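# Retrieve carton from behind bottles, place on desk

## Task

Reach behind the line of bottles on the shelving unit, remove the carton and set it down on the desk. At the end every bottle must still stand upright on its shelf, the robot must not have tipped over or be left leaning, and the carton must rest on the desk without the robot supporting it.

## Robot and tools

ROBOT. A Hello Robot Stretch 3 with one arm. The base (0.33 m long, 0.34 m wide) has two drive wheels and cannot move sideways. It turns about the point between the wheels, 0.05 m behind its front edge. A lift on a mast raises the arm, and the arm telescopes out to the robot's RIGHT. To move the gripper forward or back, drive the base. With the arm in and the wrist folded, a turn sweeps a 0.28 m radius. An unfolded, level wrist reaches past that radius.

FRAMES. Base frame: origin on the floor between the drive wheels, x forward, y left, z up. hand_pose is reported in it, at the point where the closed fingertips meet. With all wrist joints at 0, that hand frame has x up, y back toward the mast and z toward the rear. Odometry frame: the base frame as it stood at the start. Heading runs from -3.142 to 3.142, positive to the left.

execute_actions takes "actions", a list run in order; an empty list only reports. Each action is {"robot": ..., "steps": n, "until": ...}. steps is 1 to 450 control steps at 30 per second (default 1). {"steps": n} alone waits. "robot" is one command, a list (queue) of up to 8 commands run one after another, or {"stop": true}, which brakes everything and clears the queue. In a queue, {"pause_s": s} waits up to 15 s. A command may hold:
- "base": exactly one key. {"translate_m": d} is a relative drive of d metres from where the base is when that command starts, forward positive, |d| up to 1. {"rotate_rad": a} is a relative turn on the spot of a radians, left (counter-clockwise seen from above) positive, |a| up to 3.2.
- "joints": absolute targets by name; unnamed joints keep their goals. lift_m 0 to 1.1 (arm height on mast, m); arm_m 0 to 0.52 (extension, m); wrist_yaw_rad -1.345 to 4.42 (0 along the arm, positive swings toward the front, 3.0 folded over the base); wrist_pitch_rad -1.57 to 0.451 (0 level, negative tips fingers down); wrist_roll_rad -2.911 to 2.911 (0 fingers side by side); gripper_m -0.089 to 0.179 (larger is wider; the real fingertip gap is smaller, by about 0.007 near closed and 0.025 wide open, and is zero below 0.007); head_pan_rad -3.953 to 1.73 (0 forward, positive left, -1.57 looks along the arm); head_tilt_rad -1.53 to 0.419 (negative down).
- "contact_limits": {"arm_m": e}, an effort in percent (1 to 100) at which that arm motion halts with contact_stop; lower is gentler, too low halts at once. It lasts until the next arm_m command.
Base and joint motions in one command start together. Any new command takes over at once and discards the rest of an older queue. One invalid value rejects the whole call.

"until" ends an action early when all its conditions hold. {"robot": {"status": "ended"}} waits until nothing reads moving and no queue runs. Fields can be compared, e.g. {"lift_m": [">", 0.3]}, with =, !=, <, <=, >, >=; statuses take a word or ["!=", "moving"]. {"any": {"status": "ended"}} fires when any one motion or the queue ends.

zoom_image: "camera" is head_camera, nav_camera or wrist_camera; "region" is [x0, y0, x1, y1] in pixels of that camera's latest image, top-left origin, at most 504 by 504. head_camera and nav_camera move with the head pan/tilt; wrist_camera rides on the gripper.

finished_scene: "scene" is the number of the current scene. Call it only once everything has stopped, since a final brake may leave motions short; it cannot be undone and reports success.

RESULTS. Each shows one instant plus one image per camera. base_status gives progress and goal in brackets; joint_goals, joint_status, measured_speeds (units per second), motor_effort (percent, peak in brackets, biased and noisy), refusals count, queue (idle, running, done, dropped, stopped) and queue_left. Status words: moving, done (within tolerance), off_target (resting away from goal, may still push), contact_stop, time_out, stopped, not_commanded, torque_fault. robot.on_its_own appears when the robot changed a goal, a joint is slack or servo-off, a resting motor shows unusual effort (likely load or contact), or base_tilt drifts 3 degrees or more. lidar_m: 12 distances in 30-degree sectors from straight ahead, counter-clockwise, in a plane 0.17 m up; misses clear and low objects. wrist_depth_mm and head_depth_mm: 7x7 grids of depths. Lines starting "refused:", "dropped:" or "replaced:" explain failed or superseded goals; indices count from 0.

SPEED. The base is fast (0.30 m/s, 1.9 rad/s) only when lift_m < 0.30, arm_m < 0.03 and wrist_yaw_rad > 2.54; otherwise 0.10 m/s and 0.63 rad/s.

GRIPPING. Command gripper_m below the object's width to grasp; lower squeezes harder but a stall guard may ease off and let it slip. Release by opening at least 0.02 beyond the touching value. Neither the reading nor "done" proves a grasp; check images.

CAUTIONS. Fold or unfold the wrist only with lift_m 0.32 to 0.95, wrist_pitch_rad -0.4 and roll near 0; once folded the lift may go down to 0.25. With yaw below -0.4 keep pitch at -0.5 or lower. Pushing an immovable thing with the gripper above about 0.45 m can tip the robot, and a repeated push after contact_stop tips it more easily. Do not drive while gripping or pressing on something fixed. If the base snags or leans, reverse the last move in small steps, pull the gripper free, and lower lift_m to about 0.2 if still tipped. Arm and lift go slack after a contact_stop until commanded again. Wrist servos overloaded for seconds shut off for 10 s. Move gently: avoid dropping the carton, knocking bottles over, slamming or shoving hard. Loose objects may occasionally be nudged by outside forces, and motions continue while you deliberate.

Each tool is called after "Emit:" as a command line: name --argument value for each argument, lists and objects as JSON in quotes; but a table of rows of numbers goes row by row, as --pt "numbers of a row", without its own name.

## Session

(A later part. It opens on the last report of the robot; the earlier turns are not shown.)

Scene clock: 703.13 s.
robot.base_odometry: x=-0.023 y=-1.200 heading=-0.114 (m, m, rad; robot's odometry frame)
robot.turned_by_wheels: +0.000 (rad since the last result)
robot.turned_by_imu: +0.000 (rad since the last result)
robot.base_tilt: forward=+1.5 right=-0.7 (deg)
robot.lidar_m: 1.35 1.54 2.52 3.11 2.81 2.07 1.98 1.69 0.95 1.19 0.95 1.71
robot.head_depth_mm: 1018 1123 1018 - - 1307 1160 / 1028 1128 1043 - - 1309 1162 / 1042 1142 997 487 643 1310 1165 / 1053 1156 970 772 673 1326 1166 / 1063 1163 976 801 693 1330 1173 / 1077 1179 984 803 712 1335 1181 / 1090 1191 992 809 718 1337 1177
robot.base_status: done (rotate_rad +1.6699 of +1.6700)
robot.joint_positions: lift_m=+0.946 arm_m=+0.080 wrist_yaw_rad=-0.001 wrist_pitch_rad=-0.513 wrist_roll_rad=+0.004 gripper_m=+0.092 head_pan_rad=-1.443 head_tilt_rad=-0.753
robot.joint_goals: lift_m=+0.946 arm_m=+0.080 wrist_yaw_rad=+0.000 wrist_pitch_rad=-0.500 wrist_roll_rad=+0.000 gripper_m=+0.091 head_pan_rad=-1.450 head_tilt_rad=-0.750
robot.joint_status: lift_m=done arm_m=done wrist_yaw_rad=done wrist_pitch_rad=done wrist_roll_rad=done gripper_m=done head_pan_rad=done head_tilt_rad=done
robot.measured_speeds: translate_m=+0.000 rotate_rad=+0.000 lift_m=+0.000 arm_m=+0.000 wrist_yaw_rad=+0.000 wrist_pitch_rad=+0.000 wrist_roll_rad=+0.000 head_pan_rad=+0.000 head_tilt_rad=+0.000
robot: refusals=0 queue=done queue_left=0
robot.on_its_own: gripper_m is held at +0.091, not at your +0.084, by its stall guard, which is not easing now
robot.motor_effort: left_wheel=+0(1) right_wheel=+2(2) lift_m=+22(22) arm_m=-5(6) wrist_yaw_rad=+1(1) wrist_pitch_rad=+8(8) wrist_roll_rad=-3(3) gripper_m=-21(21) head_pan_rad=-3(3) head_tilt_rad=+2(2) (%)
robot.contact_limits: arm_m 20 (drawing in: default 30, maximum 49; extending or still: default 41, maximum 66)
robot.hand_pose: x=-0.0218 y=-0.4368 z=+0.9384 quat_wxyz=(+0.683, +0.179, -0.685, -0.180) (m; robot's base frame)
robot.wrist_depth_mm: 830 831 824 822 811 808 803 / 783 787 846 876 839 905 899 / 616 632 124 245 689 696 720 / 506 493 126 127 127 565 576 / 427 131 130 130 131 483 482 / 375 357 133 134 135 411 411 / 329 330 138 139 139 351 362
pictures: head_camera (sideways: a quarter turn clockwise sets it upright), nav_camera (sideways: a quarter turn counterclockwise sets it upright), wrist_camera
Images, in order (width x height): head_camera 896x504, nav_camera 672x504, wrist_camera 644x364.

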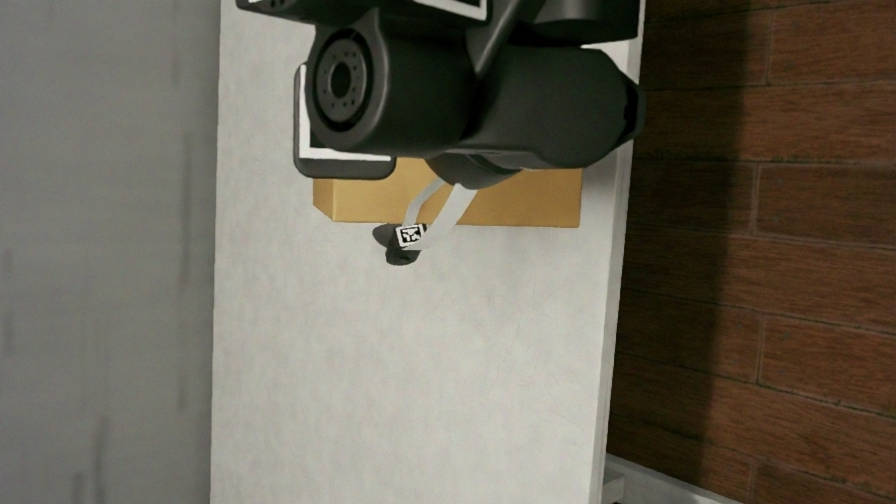

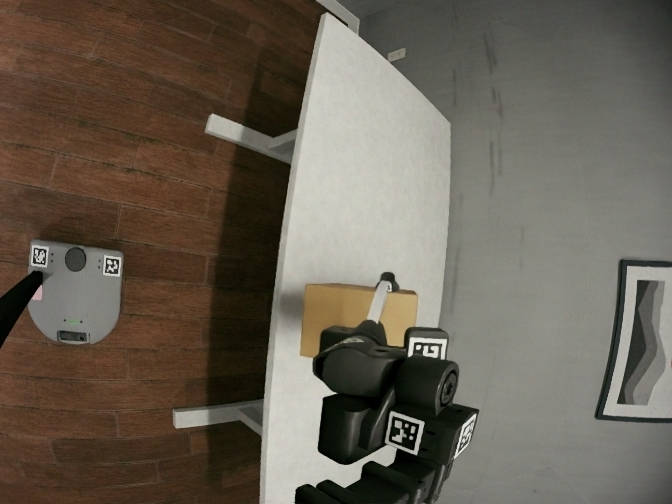

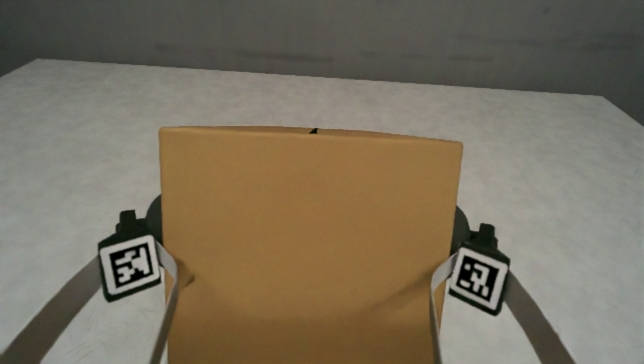

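Emit:
execute_actions --actions '[{"robot": {"joints": {"wrist_pitch_rad": -0.8}}, "steps": 150, "until": {"robot": {"status": "ended"}}}]'

Scene clock: 712.37 s.
robot.base_odometry: x=-0.023 y=-1.200 heading=-0.114 (m, m, rad; robot's odometry frame)
robot.turned_by_wheels: +0.000 (rad since the last result)
robot.turned_by_imu: +0.001 (rad since the last result)
robot.base_tilt: forward=+1.6 right=-0.6 (deg)
robot.lidar_m: 1.35 1.54 2.53 3.11 2.81 2.06 1.98 1.68 0.95 1.19 0.95 1.71
robot.head_depth_mm: 1024 1123 1017 - - 1305 1158 / 1029 1125 1018 - - 1311 1159 / 1044 1141 991 478 527 1315 1164 / 1057 1156 971 798 675 1317 1163 / 1068 1163 975 800 693 1325 1171 / 1075 1181 984 803 710 1330 1183 / 1085 1188 994 808 714 1331 1185
robot.base_status: done (rotate_rad +1.6699 of +1.6700)
robot.joint_positions: lift_m=+0.946 arm_m=+0.080 wrist_yaw_rad=-0.001 wrist_pitch_rad=-0.802 wrist_roll_rad=+0.004 gripper_m=+0.092 head_pan_rad=-1.443 head_tilt_rad=-0.753
robot.joint_goals: lift_m=+0.946 arm_m=+0.080 wrist_yaw_rad=+0.000 wrist_pitch_rad=-0.800 wrist_roll_rad=+0.000 gripper_m=+0.091 head_pan_rad=-1.450 head_tilt_rad=-0.750
robot.joint_status: lift_m=done arm_m=done wrist_yaw_rad=done wrist_pitch_rad=done wrist_roll_rad=done gripper_m=done head_pan_rad=done head_tilt_rad=done
robot.measured_speeds: translate_m=+0.000 rotate_rad=+0.000 lift_m=+0.000 arm_m=+0.000 wrist_yaw_rad=+0.000 wrist_pitch_rad=+0.000 wrist_roll_rad=+0.000 head_pan_rad=+0.000 head_tilt_rad=+0.000
robot: refusals=0 queue=done queue_left=0
robot.on_its_own: gripper_m is held at +0.091, not at your +0.084, by its stall guard, which is not easing now
robot.motor_effort: left_wheel=-1(1) right_wheel=+2(2) lift_m=+23(22) arm_m=-5(5) wrist_yaw_rad=+1(1) wrist_pitch_rad=+1(8) wrist_roll_rad=-3(3) gripper_m=-22(22) head_pan_rad=-3(2) head_tilt_rad=+1(0) (%)
robot.contact_limits: arm_m 20 (drawing in: default 30, maximum 49; extending or still: default 41, maximum 66)
robot.hand_pose: x=-0.0218 y=-0.3862 z=+0.8841 quat_wxyz=(+0.650, +0.275, -0.652, -0.277) (m; robot's base frame)
robot.wrist_depth_mm: 524 527 234 207 538 580 598 / 458 459 148 153 163 503 519 / 414 400 118 120 123 444 451 / 367 110 105 105 106 389 403 / 334 126 121 120 119 362 362 / 974 994 149 147 147 332 325 / 938 939 204 191 959 964 983
pictures: head_camera (sideways: a quarter turn clockwise sets it upright), nav_camera (sideways: a quarter turn counterclockwise sets it upright), wrist_camera
Images, in order (width x height): head_camera 896x504, nav_camera 672x504, wrist_camera 644x364.

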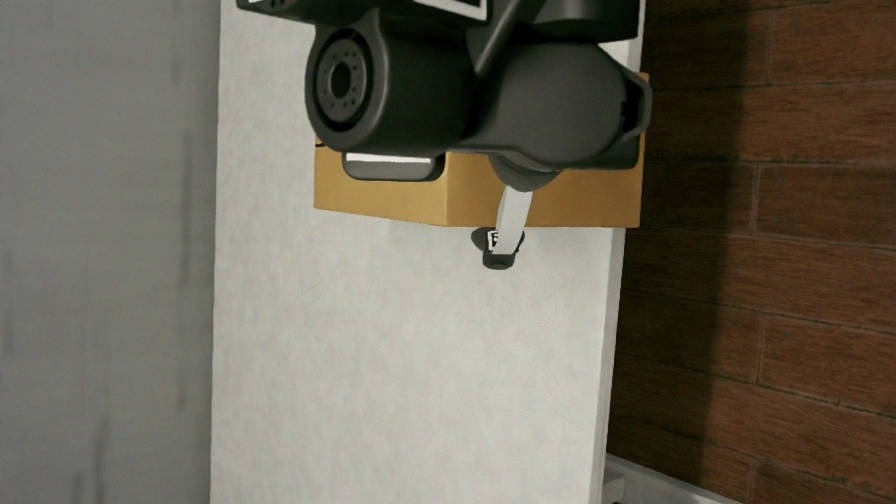

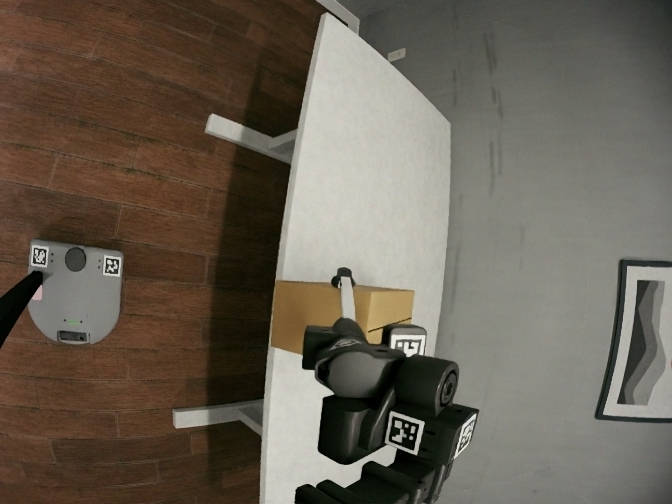

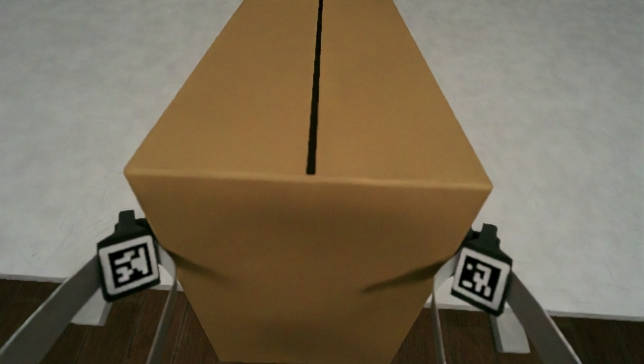

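Emit:
execute_actions --actions '[{"robot": {"joints": {"arm_m": 0.27}}, "steps": 200, "until": {"robot": {"status": "ended"}}}]'

Scene clock: 718.30 s.
robot.base_odometry: x=-0.023 y=-1.200 heading=-0.114 (m, m, rad; robot's odometry frame)
robot.turned_by_wheels: +0.000 (rad since the last result)
robot.turned_by_imu: +0.001 (rad since the last result)
robot.base_tilt: forward=+1.6 right=-0.7 (deg)
robot.lidar_m: 1.35 1.54 2.52 3.11 2.81 2.07 1.97 1.68 0.95 1.19 0.95 1.71
robot.head_depth_mm: 989 - 896 780 666 1304 1153 / 1019 - - 675 668 1313 1160 / 1041 1142 630 673 683 1314 1165 / 1057 1153 973 794 689 1316 1167 / 1065 1162 975 801 692 1335 1171 / 1080 1175 985 804 710 1338 1174 / 1085 1190 987 810 715 1334 1185
robot.base_status: done (rotate_rad +1.6699 of +1.6700)
robot.joint_positions: lift_m=+0.946 arm_m=+0.270 wrist_yaw_rad=-0.001 wrist_pitch_rad=-0.804 wrist_roll_rad=+0.004 gripper_m=+0.092 head_pan_rad=-1.443 head_tilt_rad=-0.753
robot.joint_goals: lift_m=+0.946 arm_m=+0.270 wrist_yaw_rad=+0.000 wrist_pitch_rad=-0.800 wrist_roll_rad=+0.000 gripper_m=+0.091 head_pan_rad=-1.450 head_tilt_rad=-0.750
robot.joint_status: lift_m=done arm_m=done wrist_yaw_rad=done wrist_pitch_rad=done wrist_roll_rad=done gripper_m=done head_pan_rad=done head_tilt_rad=done
robot.measured_speeds: translate_m=+0.000 rotate_rad=+0.000 lift_m=+0.000 arm_m=+0.000 wrist_yaw_rad=+0.000 wrist_pitch_rad=+0.000 wrist_roll_rad=+0.000 head_pan_rad=+0.000 head_tilt_rad=+0.000
robot: refusals=0 queue=done queue_left=0
robot.on_its_own: gripper_m is held at +0.091, not at your +0.084, by its stall guard, which is not easing now
robot.motor_effort: left_wheel=-1(0) right_wheel=+2(2) lift_m=+22(23) arm_m=+7(6) wrist_yaw_rad=+1(1) wrist_pitch_rad=+3(3) wrist_roll_rad=-2(3) gripper_m=-22(22) head_pan_rad=-3(3) head_tilt_rad=+1(2) (%)
robot.hand_pose: x=-0.0218 y=-0.5748 z=+0.8837 quat_wxyz=(+0.649, +0.276, -0.652, -0.278) (m; robot's base frame)
robot.wrist_depth_mm: 523 520 230 205 537 579 587 / 452 462 147 152 162 495 513 / 407 402 117 121 124 440 444 / 365 109 104 104 106 386 391 / 332 126 121 120 119 357 359 / 306 300 149 147 150 330 327 / 277 284 205 192 285 298 301
pictures: head_camera (sideways: a quarter turn clockwise sets it upright), nav_camera (sideways: a quarter turn counterclockwise sets it upright), wrist_camera
Images, in order (width x height): head_camera 896x504, nav_camera 672x504, wrist_camera 644x364.

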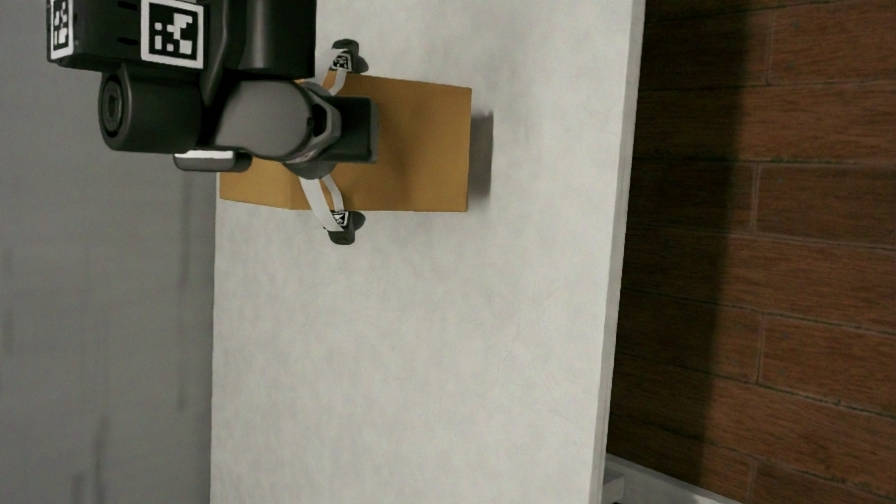

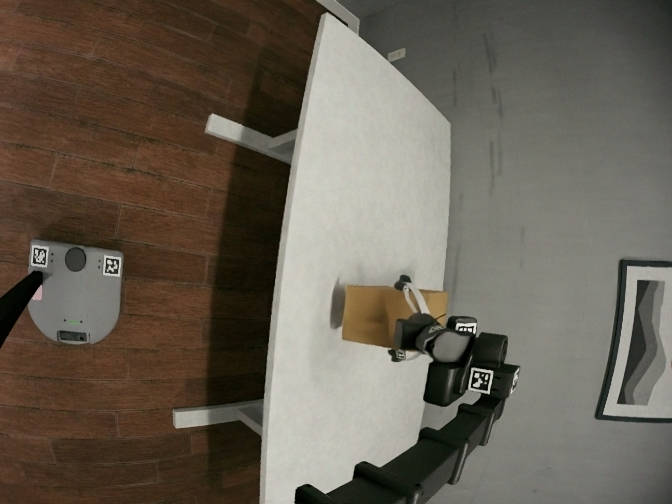

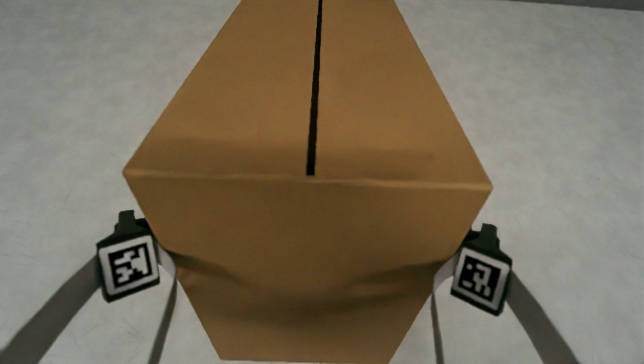

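Emit:
execute_actions --actions '[{"robot": {"joints": {"lift_m": 0.897, "wrist_pitch_rad": -0.7, "arm_m": 0.24}}, "steps": 200, "until": {"robot": {"status": "ended"}}}]'

Scene clock: 726.97 s.
robot.base_odometry: x=-0.023 y=-1.200 heading=-0.114 (m, m, rad; robot's odometry frame)
robot.turned_by_wheels: +0.000 (rad since the last result)
robot.turned_by_imu: +0.001 (rad since the last result)
robot.base_tilt: forward=+1.6 right=-0.7 (deg)
robot.lidar_m: 1.35 1.54 2.52 3.11 2.81 2.07 1.98 1.69 0.94 1.20 0.95 1.70
robot.head_depth_mm: 1018 1107 - 761 663 1300 1151 / 1031 1142 - 707 667 1316 1162 / 1042 1140 627 695 684 1321 1164 / 1057 1151 969 796 687 1327 1169 / 1066 1162 978 800 694 1332 1172 / 1078 1172 984 806 712 1335 1176 / 1086 1191 990 808 717 1337 1176
robot.base_status: done (rotate_rad +1.6699 of +1.6700)
robot.joint_positions: lift_m=+0.897 arm_m=+0.240 wrist_yaw_rad=-0.001 wrist_pitch_rad=-0.711 wrist_roll_rad=+0.004 gripper_m=+0.092 head_pan_rad=-1.443 head_tilt_rad=-0.753
robot.joint_goals: lift_m=+0.897 arm_m=+0.240 wrist_yaw_rad=+0.000 wrist_pitch_rad=-0.700 wrist_roll_rad=+0.000 gripper_m=+0.091 head_pan_rad=-1.450 head_tilt_rad=-0.750
robot.joint_status: lift_m=done arm_m=done wrist_yaw_rad=done wrist_pitch_rad=done wrist_roll_rad=done gripper_m=done head_pan_rad=done head_tilt_rad=done
robot.measured_speeds: translate_m=+0.000 rotate_rad=+0.000 lift_m=+0.000 arm_m=+0.000 wrist_yaw_rad=+0.000 wrist_pitch_rad=+0.000 wrist_roll_rad=+0.000 head_pan_rad=+0.000 head_tilt_rad=+0.000
robot: refusals=0 queue=done queue_left=0
robot.on_its_own: gripper_m is held at +0.091, not at your +0.084, by its stall guard, which is not easing now
robot.motor_effort: left_wheel=-1(1) right_wheel=+2(2) lift_m=+22(21) arm_m=-6(3) wrist_yaw_rad=+1(2) wrist_pitch_rad=+7(10) wrist_roll_rad=-3(3) gripper_m=-22(22) head_pan_rad=-3(3) head_tilt_rad=+1(1) (%)
robot.hand_pose: x=-0.0218 y=-0.5638 z=+0.8505 quat_wxyz=(+0.662, +0.245, -0.664, -0.247) (m; robot's base frame)
robot.wrist_depth_mm: 532 543 187 182 209 601 615 / 444 452 139 143 148 497 506 / 382 377 115 118 121 427 431 / 342 103 101 103 103 358 371 / 303 125 118 118 117 326 331 / 275 270 153 152 154 297 294 / 246 253 248 210 255 264 270
pictures: head_camera (sideways: a quarter turn clockwise sets it upright), nav_camera (sideways: a quarter turn counterclockwise sets it upright), wrist_camera
Images, in order (width x height): head_camera 896x504, nav_camera 672x504, wrist_camera 644x364.

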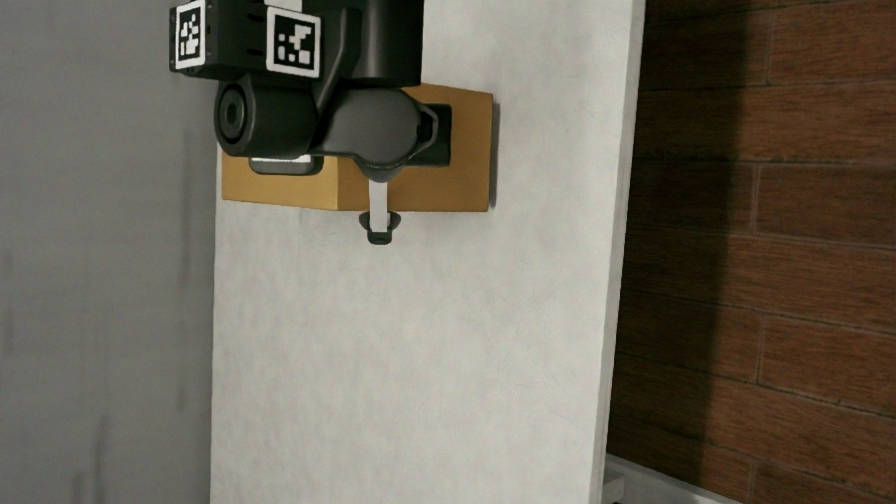

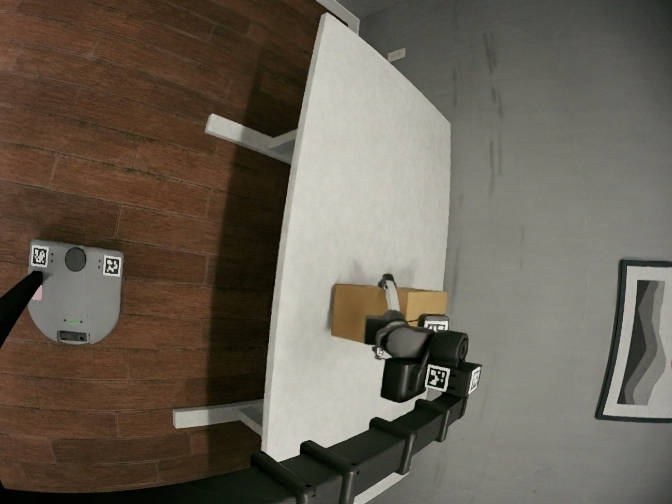

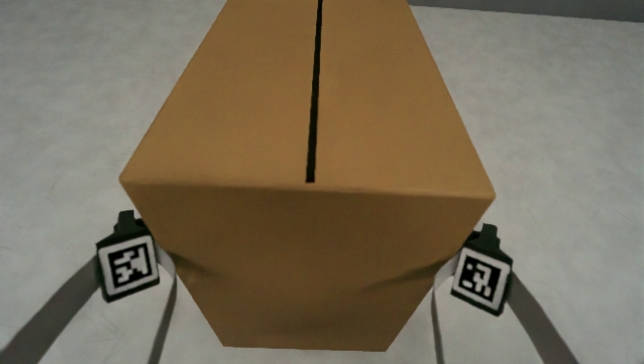

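Nearly flat. Lower a few mm, open, and retract.

Emit:
execute_actions --actions '[{"robot": {"joints": {"lift_m": 0.89}}, "steps": 60, "until": {"robot": {"status": "ended"}}}, {"robot": {"joints": {"gripper_m": 0.17}}, "steps": 90, "until": {"robot": {"status": "ended"}}}, {"robot": {"joints": {"arm_m": 0.1, "lift_m": 0.93}}, "steps": 150, "until": {"robot": {"status": "ended"}}}]'

Scene clock: 733.87 s.
robot.base_odometry: x=-0.023 y=-1.200 heading=-0.114 (m, m, rad; robot's odometry frame)
robot.turned_by_wheels: +0.000 (rad since the last result)
robot.turned_by_imu: +0.001 (rad since the last result)
robot.base_tilt: forward=+1.6 right=-0.7 (deg)
robot.lidar_m: 1.35 1.54 2.52 3.11 2.81 2.06 1.97 1.69 0.95 1.19 0.95 1.71
robot.head_depth_mm: 1018 1122 1018 - - 1308 1158 / 1031 1128 699 - - 1308 1164 / 1044 1142 680 680 673 1318 1167 / 1054 1149 973 817 691 1329 1166 / 1068 1165 975 801 691 1332 1172 / 1078 1172 983 807 712 1338 1176 / 1086 1190 994 808 717 1335 1186
robot.base_status: done (rotate_rad +1.6699 of +1.6700)
robot.joint_positions: lift_m=+0.930 arm_m=+0.100 wrist_yaw_rad=-0.001 wrist_pitch_rad=-0.714 wrist_roll_rad=+0.004 gripper_m=+0.170 head_pan_rad=-1.443 head_tilt_rad=-0.753
robot.joint_goals: lift_m=+0.930 arm_m=+0.100 wrist_yaw_rad=+0.000 wrist_pitch_rad=-0.700 wrist_roll_rad=+0.000 gripper_m=+0.170 head_pan_rad=-1.450 head_tilt_rad=-0.750
robot.joint_status: lift_m=done arm_m=done wrist_yaw_rad=done wrist_pitch_rad=done wrist_roll_rad=done gripper_m=done head_pan_rad=done head_tilt_rad=done
robot.measured_speeds: translate_m=+0.000 rotate_rad=+0.000 lift_m=+0.000 arm_m=+0.000 wrist_yaw_rad=+0.000 wrist_pitch_rad=+0.000 wrist_roll_rad=+0.000 head_pan_rad=+0.000 head_tilt_rad=+0.000
robot: refusals=0 queue=done queue_left=0
robot.motor_effort: left_wheel=-1(0) right_wheel=+2(2) lift_m=+37(39) arm_m=-6(5) wrist_yaw_rad=+2(1) wrist_pitch_rad=+9(10) wrist_roll_rad=-3(3) gripper_m=+0(99) head_pan_rad=-2(3) head_tilt_rad=+3(2) (%)
robot.hand_pose: x=-0.0218 y=-0.4232 z=+0.8824 quat_wxyz=(+0.661, +0.246, -0.663, -0.248) (m; robot's base frame)
robot.wrist_depth_mm: 590 605 593 267 630 662 703 / 493 504 482 232 525 557 567 / 426 436 428 261 448 473 491 / 376 387 382 317 399 409 426 / 340 346 349 353 361 373 372 / - 304 313 318 322 - 334 / 292 289 293 295 291 294 304
pictures: head_camera (sideways: a quarter turn clockwise sets it upright), nav_camera (sideways: a quarter turn counterclockwise sets it upright), wrist_camera
Images, in order (width x height): head_camera 896x504, nav_camera 672x504, wrist_camera 644x364.

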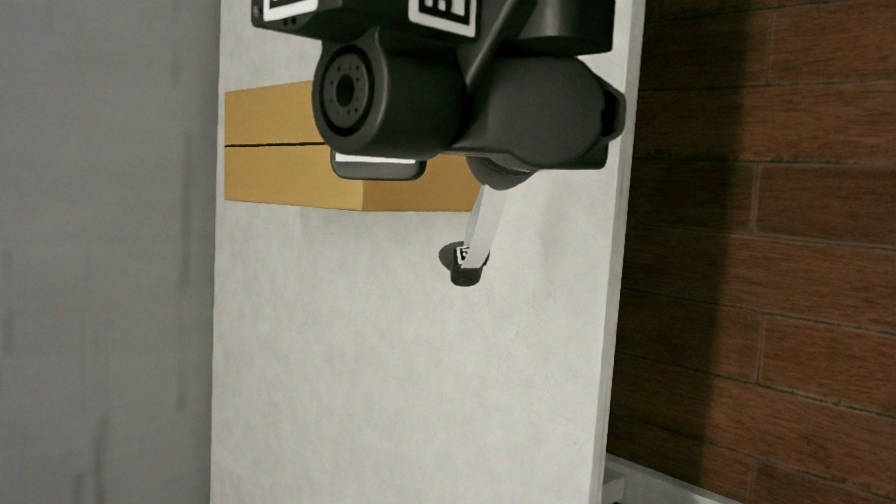

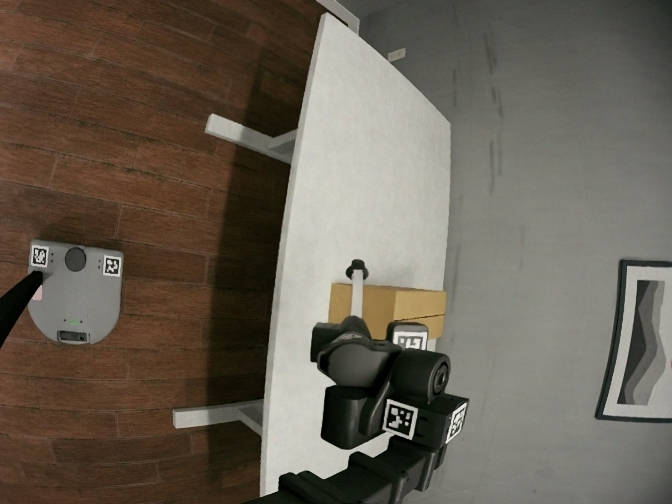

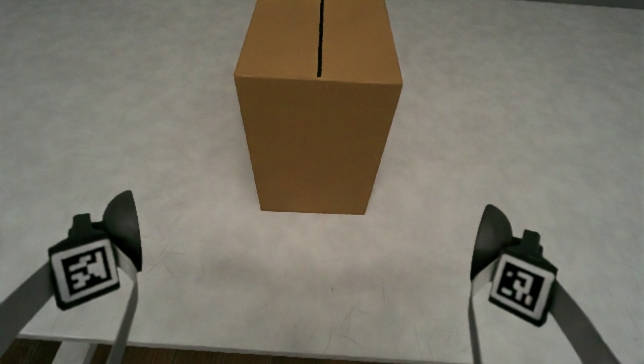

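Emit:
execute_actions --actions '[{"robot": {"joints": {"head_pan_rad": 1.0, "head_tilt_rad": -0.3}}, "steps": 150, "until": {"robot": {"status": "ended"}}}]'

Scene clock: 741.60 s.
robot.base_odometry: x=-0.023 y=-1.200 heading=-0.114 (m, m, rad; robot's odometry frame)
robot.turned_by_wheels: +0.000 (rad since the last result)
robot.turned_by_imu: +0.001 (rad since the last result)
robot.base_tilt: forward=+1.6 right=-0.8 (deg)
robot.lidar_m: 1.35 1.53 2.53 3.09 2.81 2.07 1.98 1.69 0.94 1.20 0.95 1.71
robot.head_depth_mm: 1953 2046 2137 2113 2027 1875 1509 / 2172 2270 2399 2552 2283 1883 1506 / 2412 2560 2726 2896 2525 1896 1518 / 2733 2920 3124 3314 2558 1912 1523 / 3218 3410 3719 3671 2586 1919 1531 / 3269 3439 3662 3652 2598 1954 1543 / 3124 3256 3432 3493 2596 1944 1554
robot.base_status: done (rotate_rad +1.6699 of +1.6700)
robot.joint_positions: lift_m=+0.930 arm_m=+0.100 wrist_yaw_rad=-0.001 wrist_pitch_rad=-0.714 wrist_roll_rad=+0.004 gripper_m=+0.170 head_pan_rad=+0.993 head_tilt_rad=-0.310
robot.joint_goals: lift_m=+0.930 arm_m=+0.100 wrist_yaw_rad=+0.000 wrist_pitch_rad=-0.700 wrist_roll_rad=+0.000 gripper_m=+0.170 head_pan_rad=+1.000 head_tilt_rad=-0.300
robot.joint_status: lift_m=done arm_m=done wrist_yaw_rad=done wrist_pitch_rad=done wrist_roll_rad=done gripper_m=done head_pan_rad=done head_tilt_rad=done
robot.measured_speeds: translate_m=+0.000 rotate_rad=+0.000 lift_m=+0.000 arm_m=+0.000 wrist_yaw_rad=+0.000 wrist_pitch_rad=+0.000 wrist_roll_rad=+0.000 head_pan_rad=+0.000 head_tilt_rad=+0.000
robot: refusals=0 queue=done queue_left=0
robot.motor_effort: left_wheel=-1(0) right_wheel=+2(2) lift_m=+36(37) arm_m=-7(6) wrist_yaw_rad=+1(2) wrist_pitch_rad=+8(9) wrist_roll_rad=-3(3) gripper_m=+0(0) head_pan_rad=+2(27) head_tilt_rad=+6(33) (%)
robot.hand_pose: x=-0.0218 y=-0.4232 z=+0.8824 quat_wxyz=(+0.661, +0.246, -0.663, -0.248) (m; robot's base frame)
robot.wrist_depth_mm: 594 615 600 267 620 676 696 / 495 505 488 229 524 548 579 / 430 435 426 262 449 471 486 / 379 384 375 322 398 410 415 / 337 344 350 352 362 371 368 / - 307 314 315 321 - 331 / 291 292 291 292 293 294 298
pictures: head_camera (sideways: a quarter turn clockwise sets it upright), nav_camera (sideways: a quarter turn counterclockwise sets it upright), wrist_camera
Images, in order (width x height): head_camera 896x504, nav_camera 672x504, wrist_camera 644x364.

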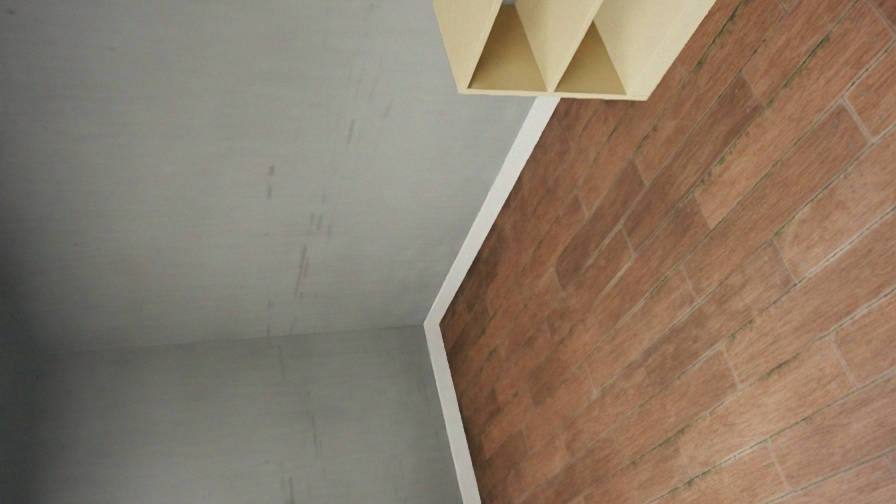

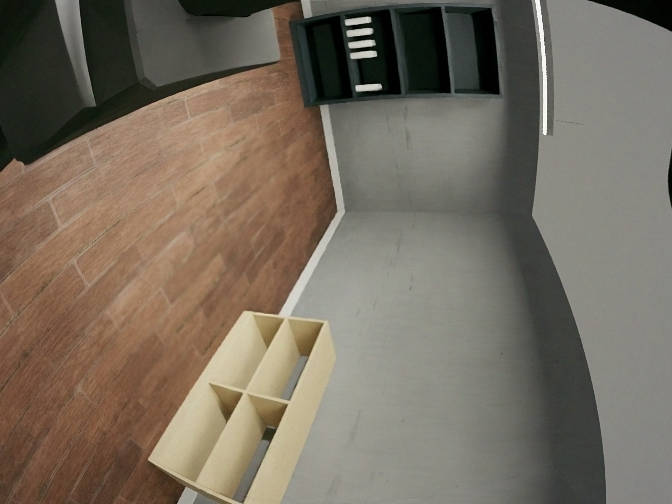

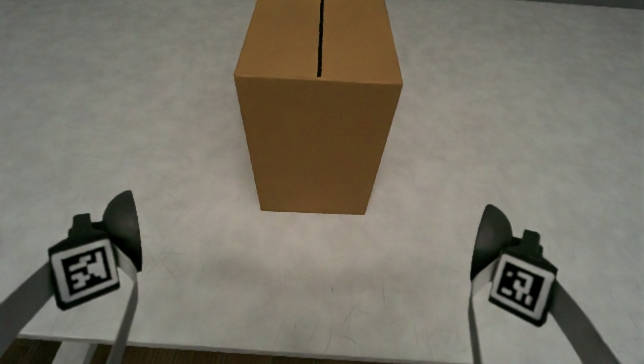

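All 5 bottles upright; carton on desk.

Emit:
finished_scene --scene 1

The scene is finished: the task was done.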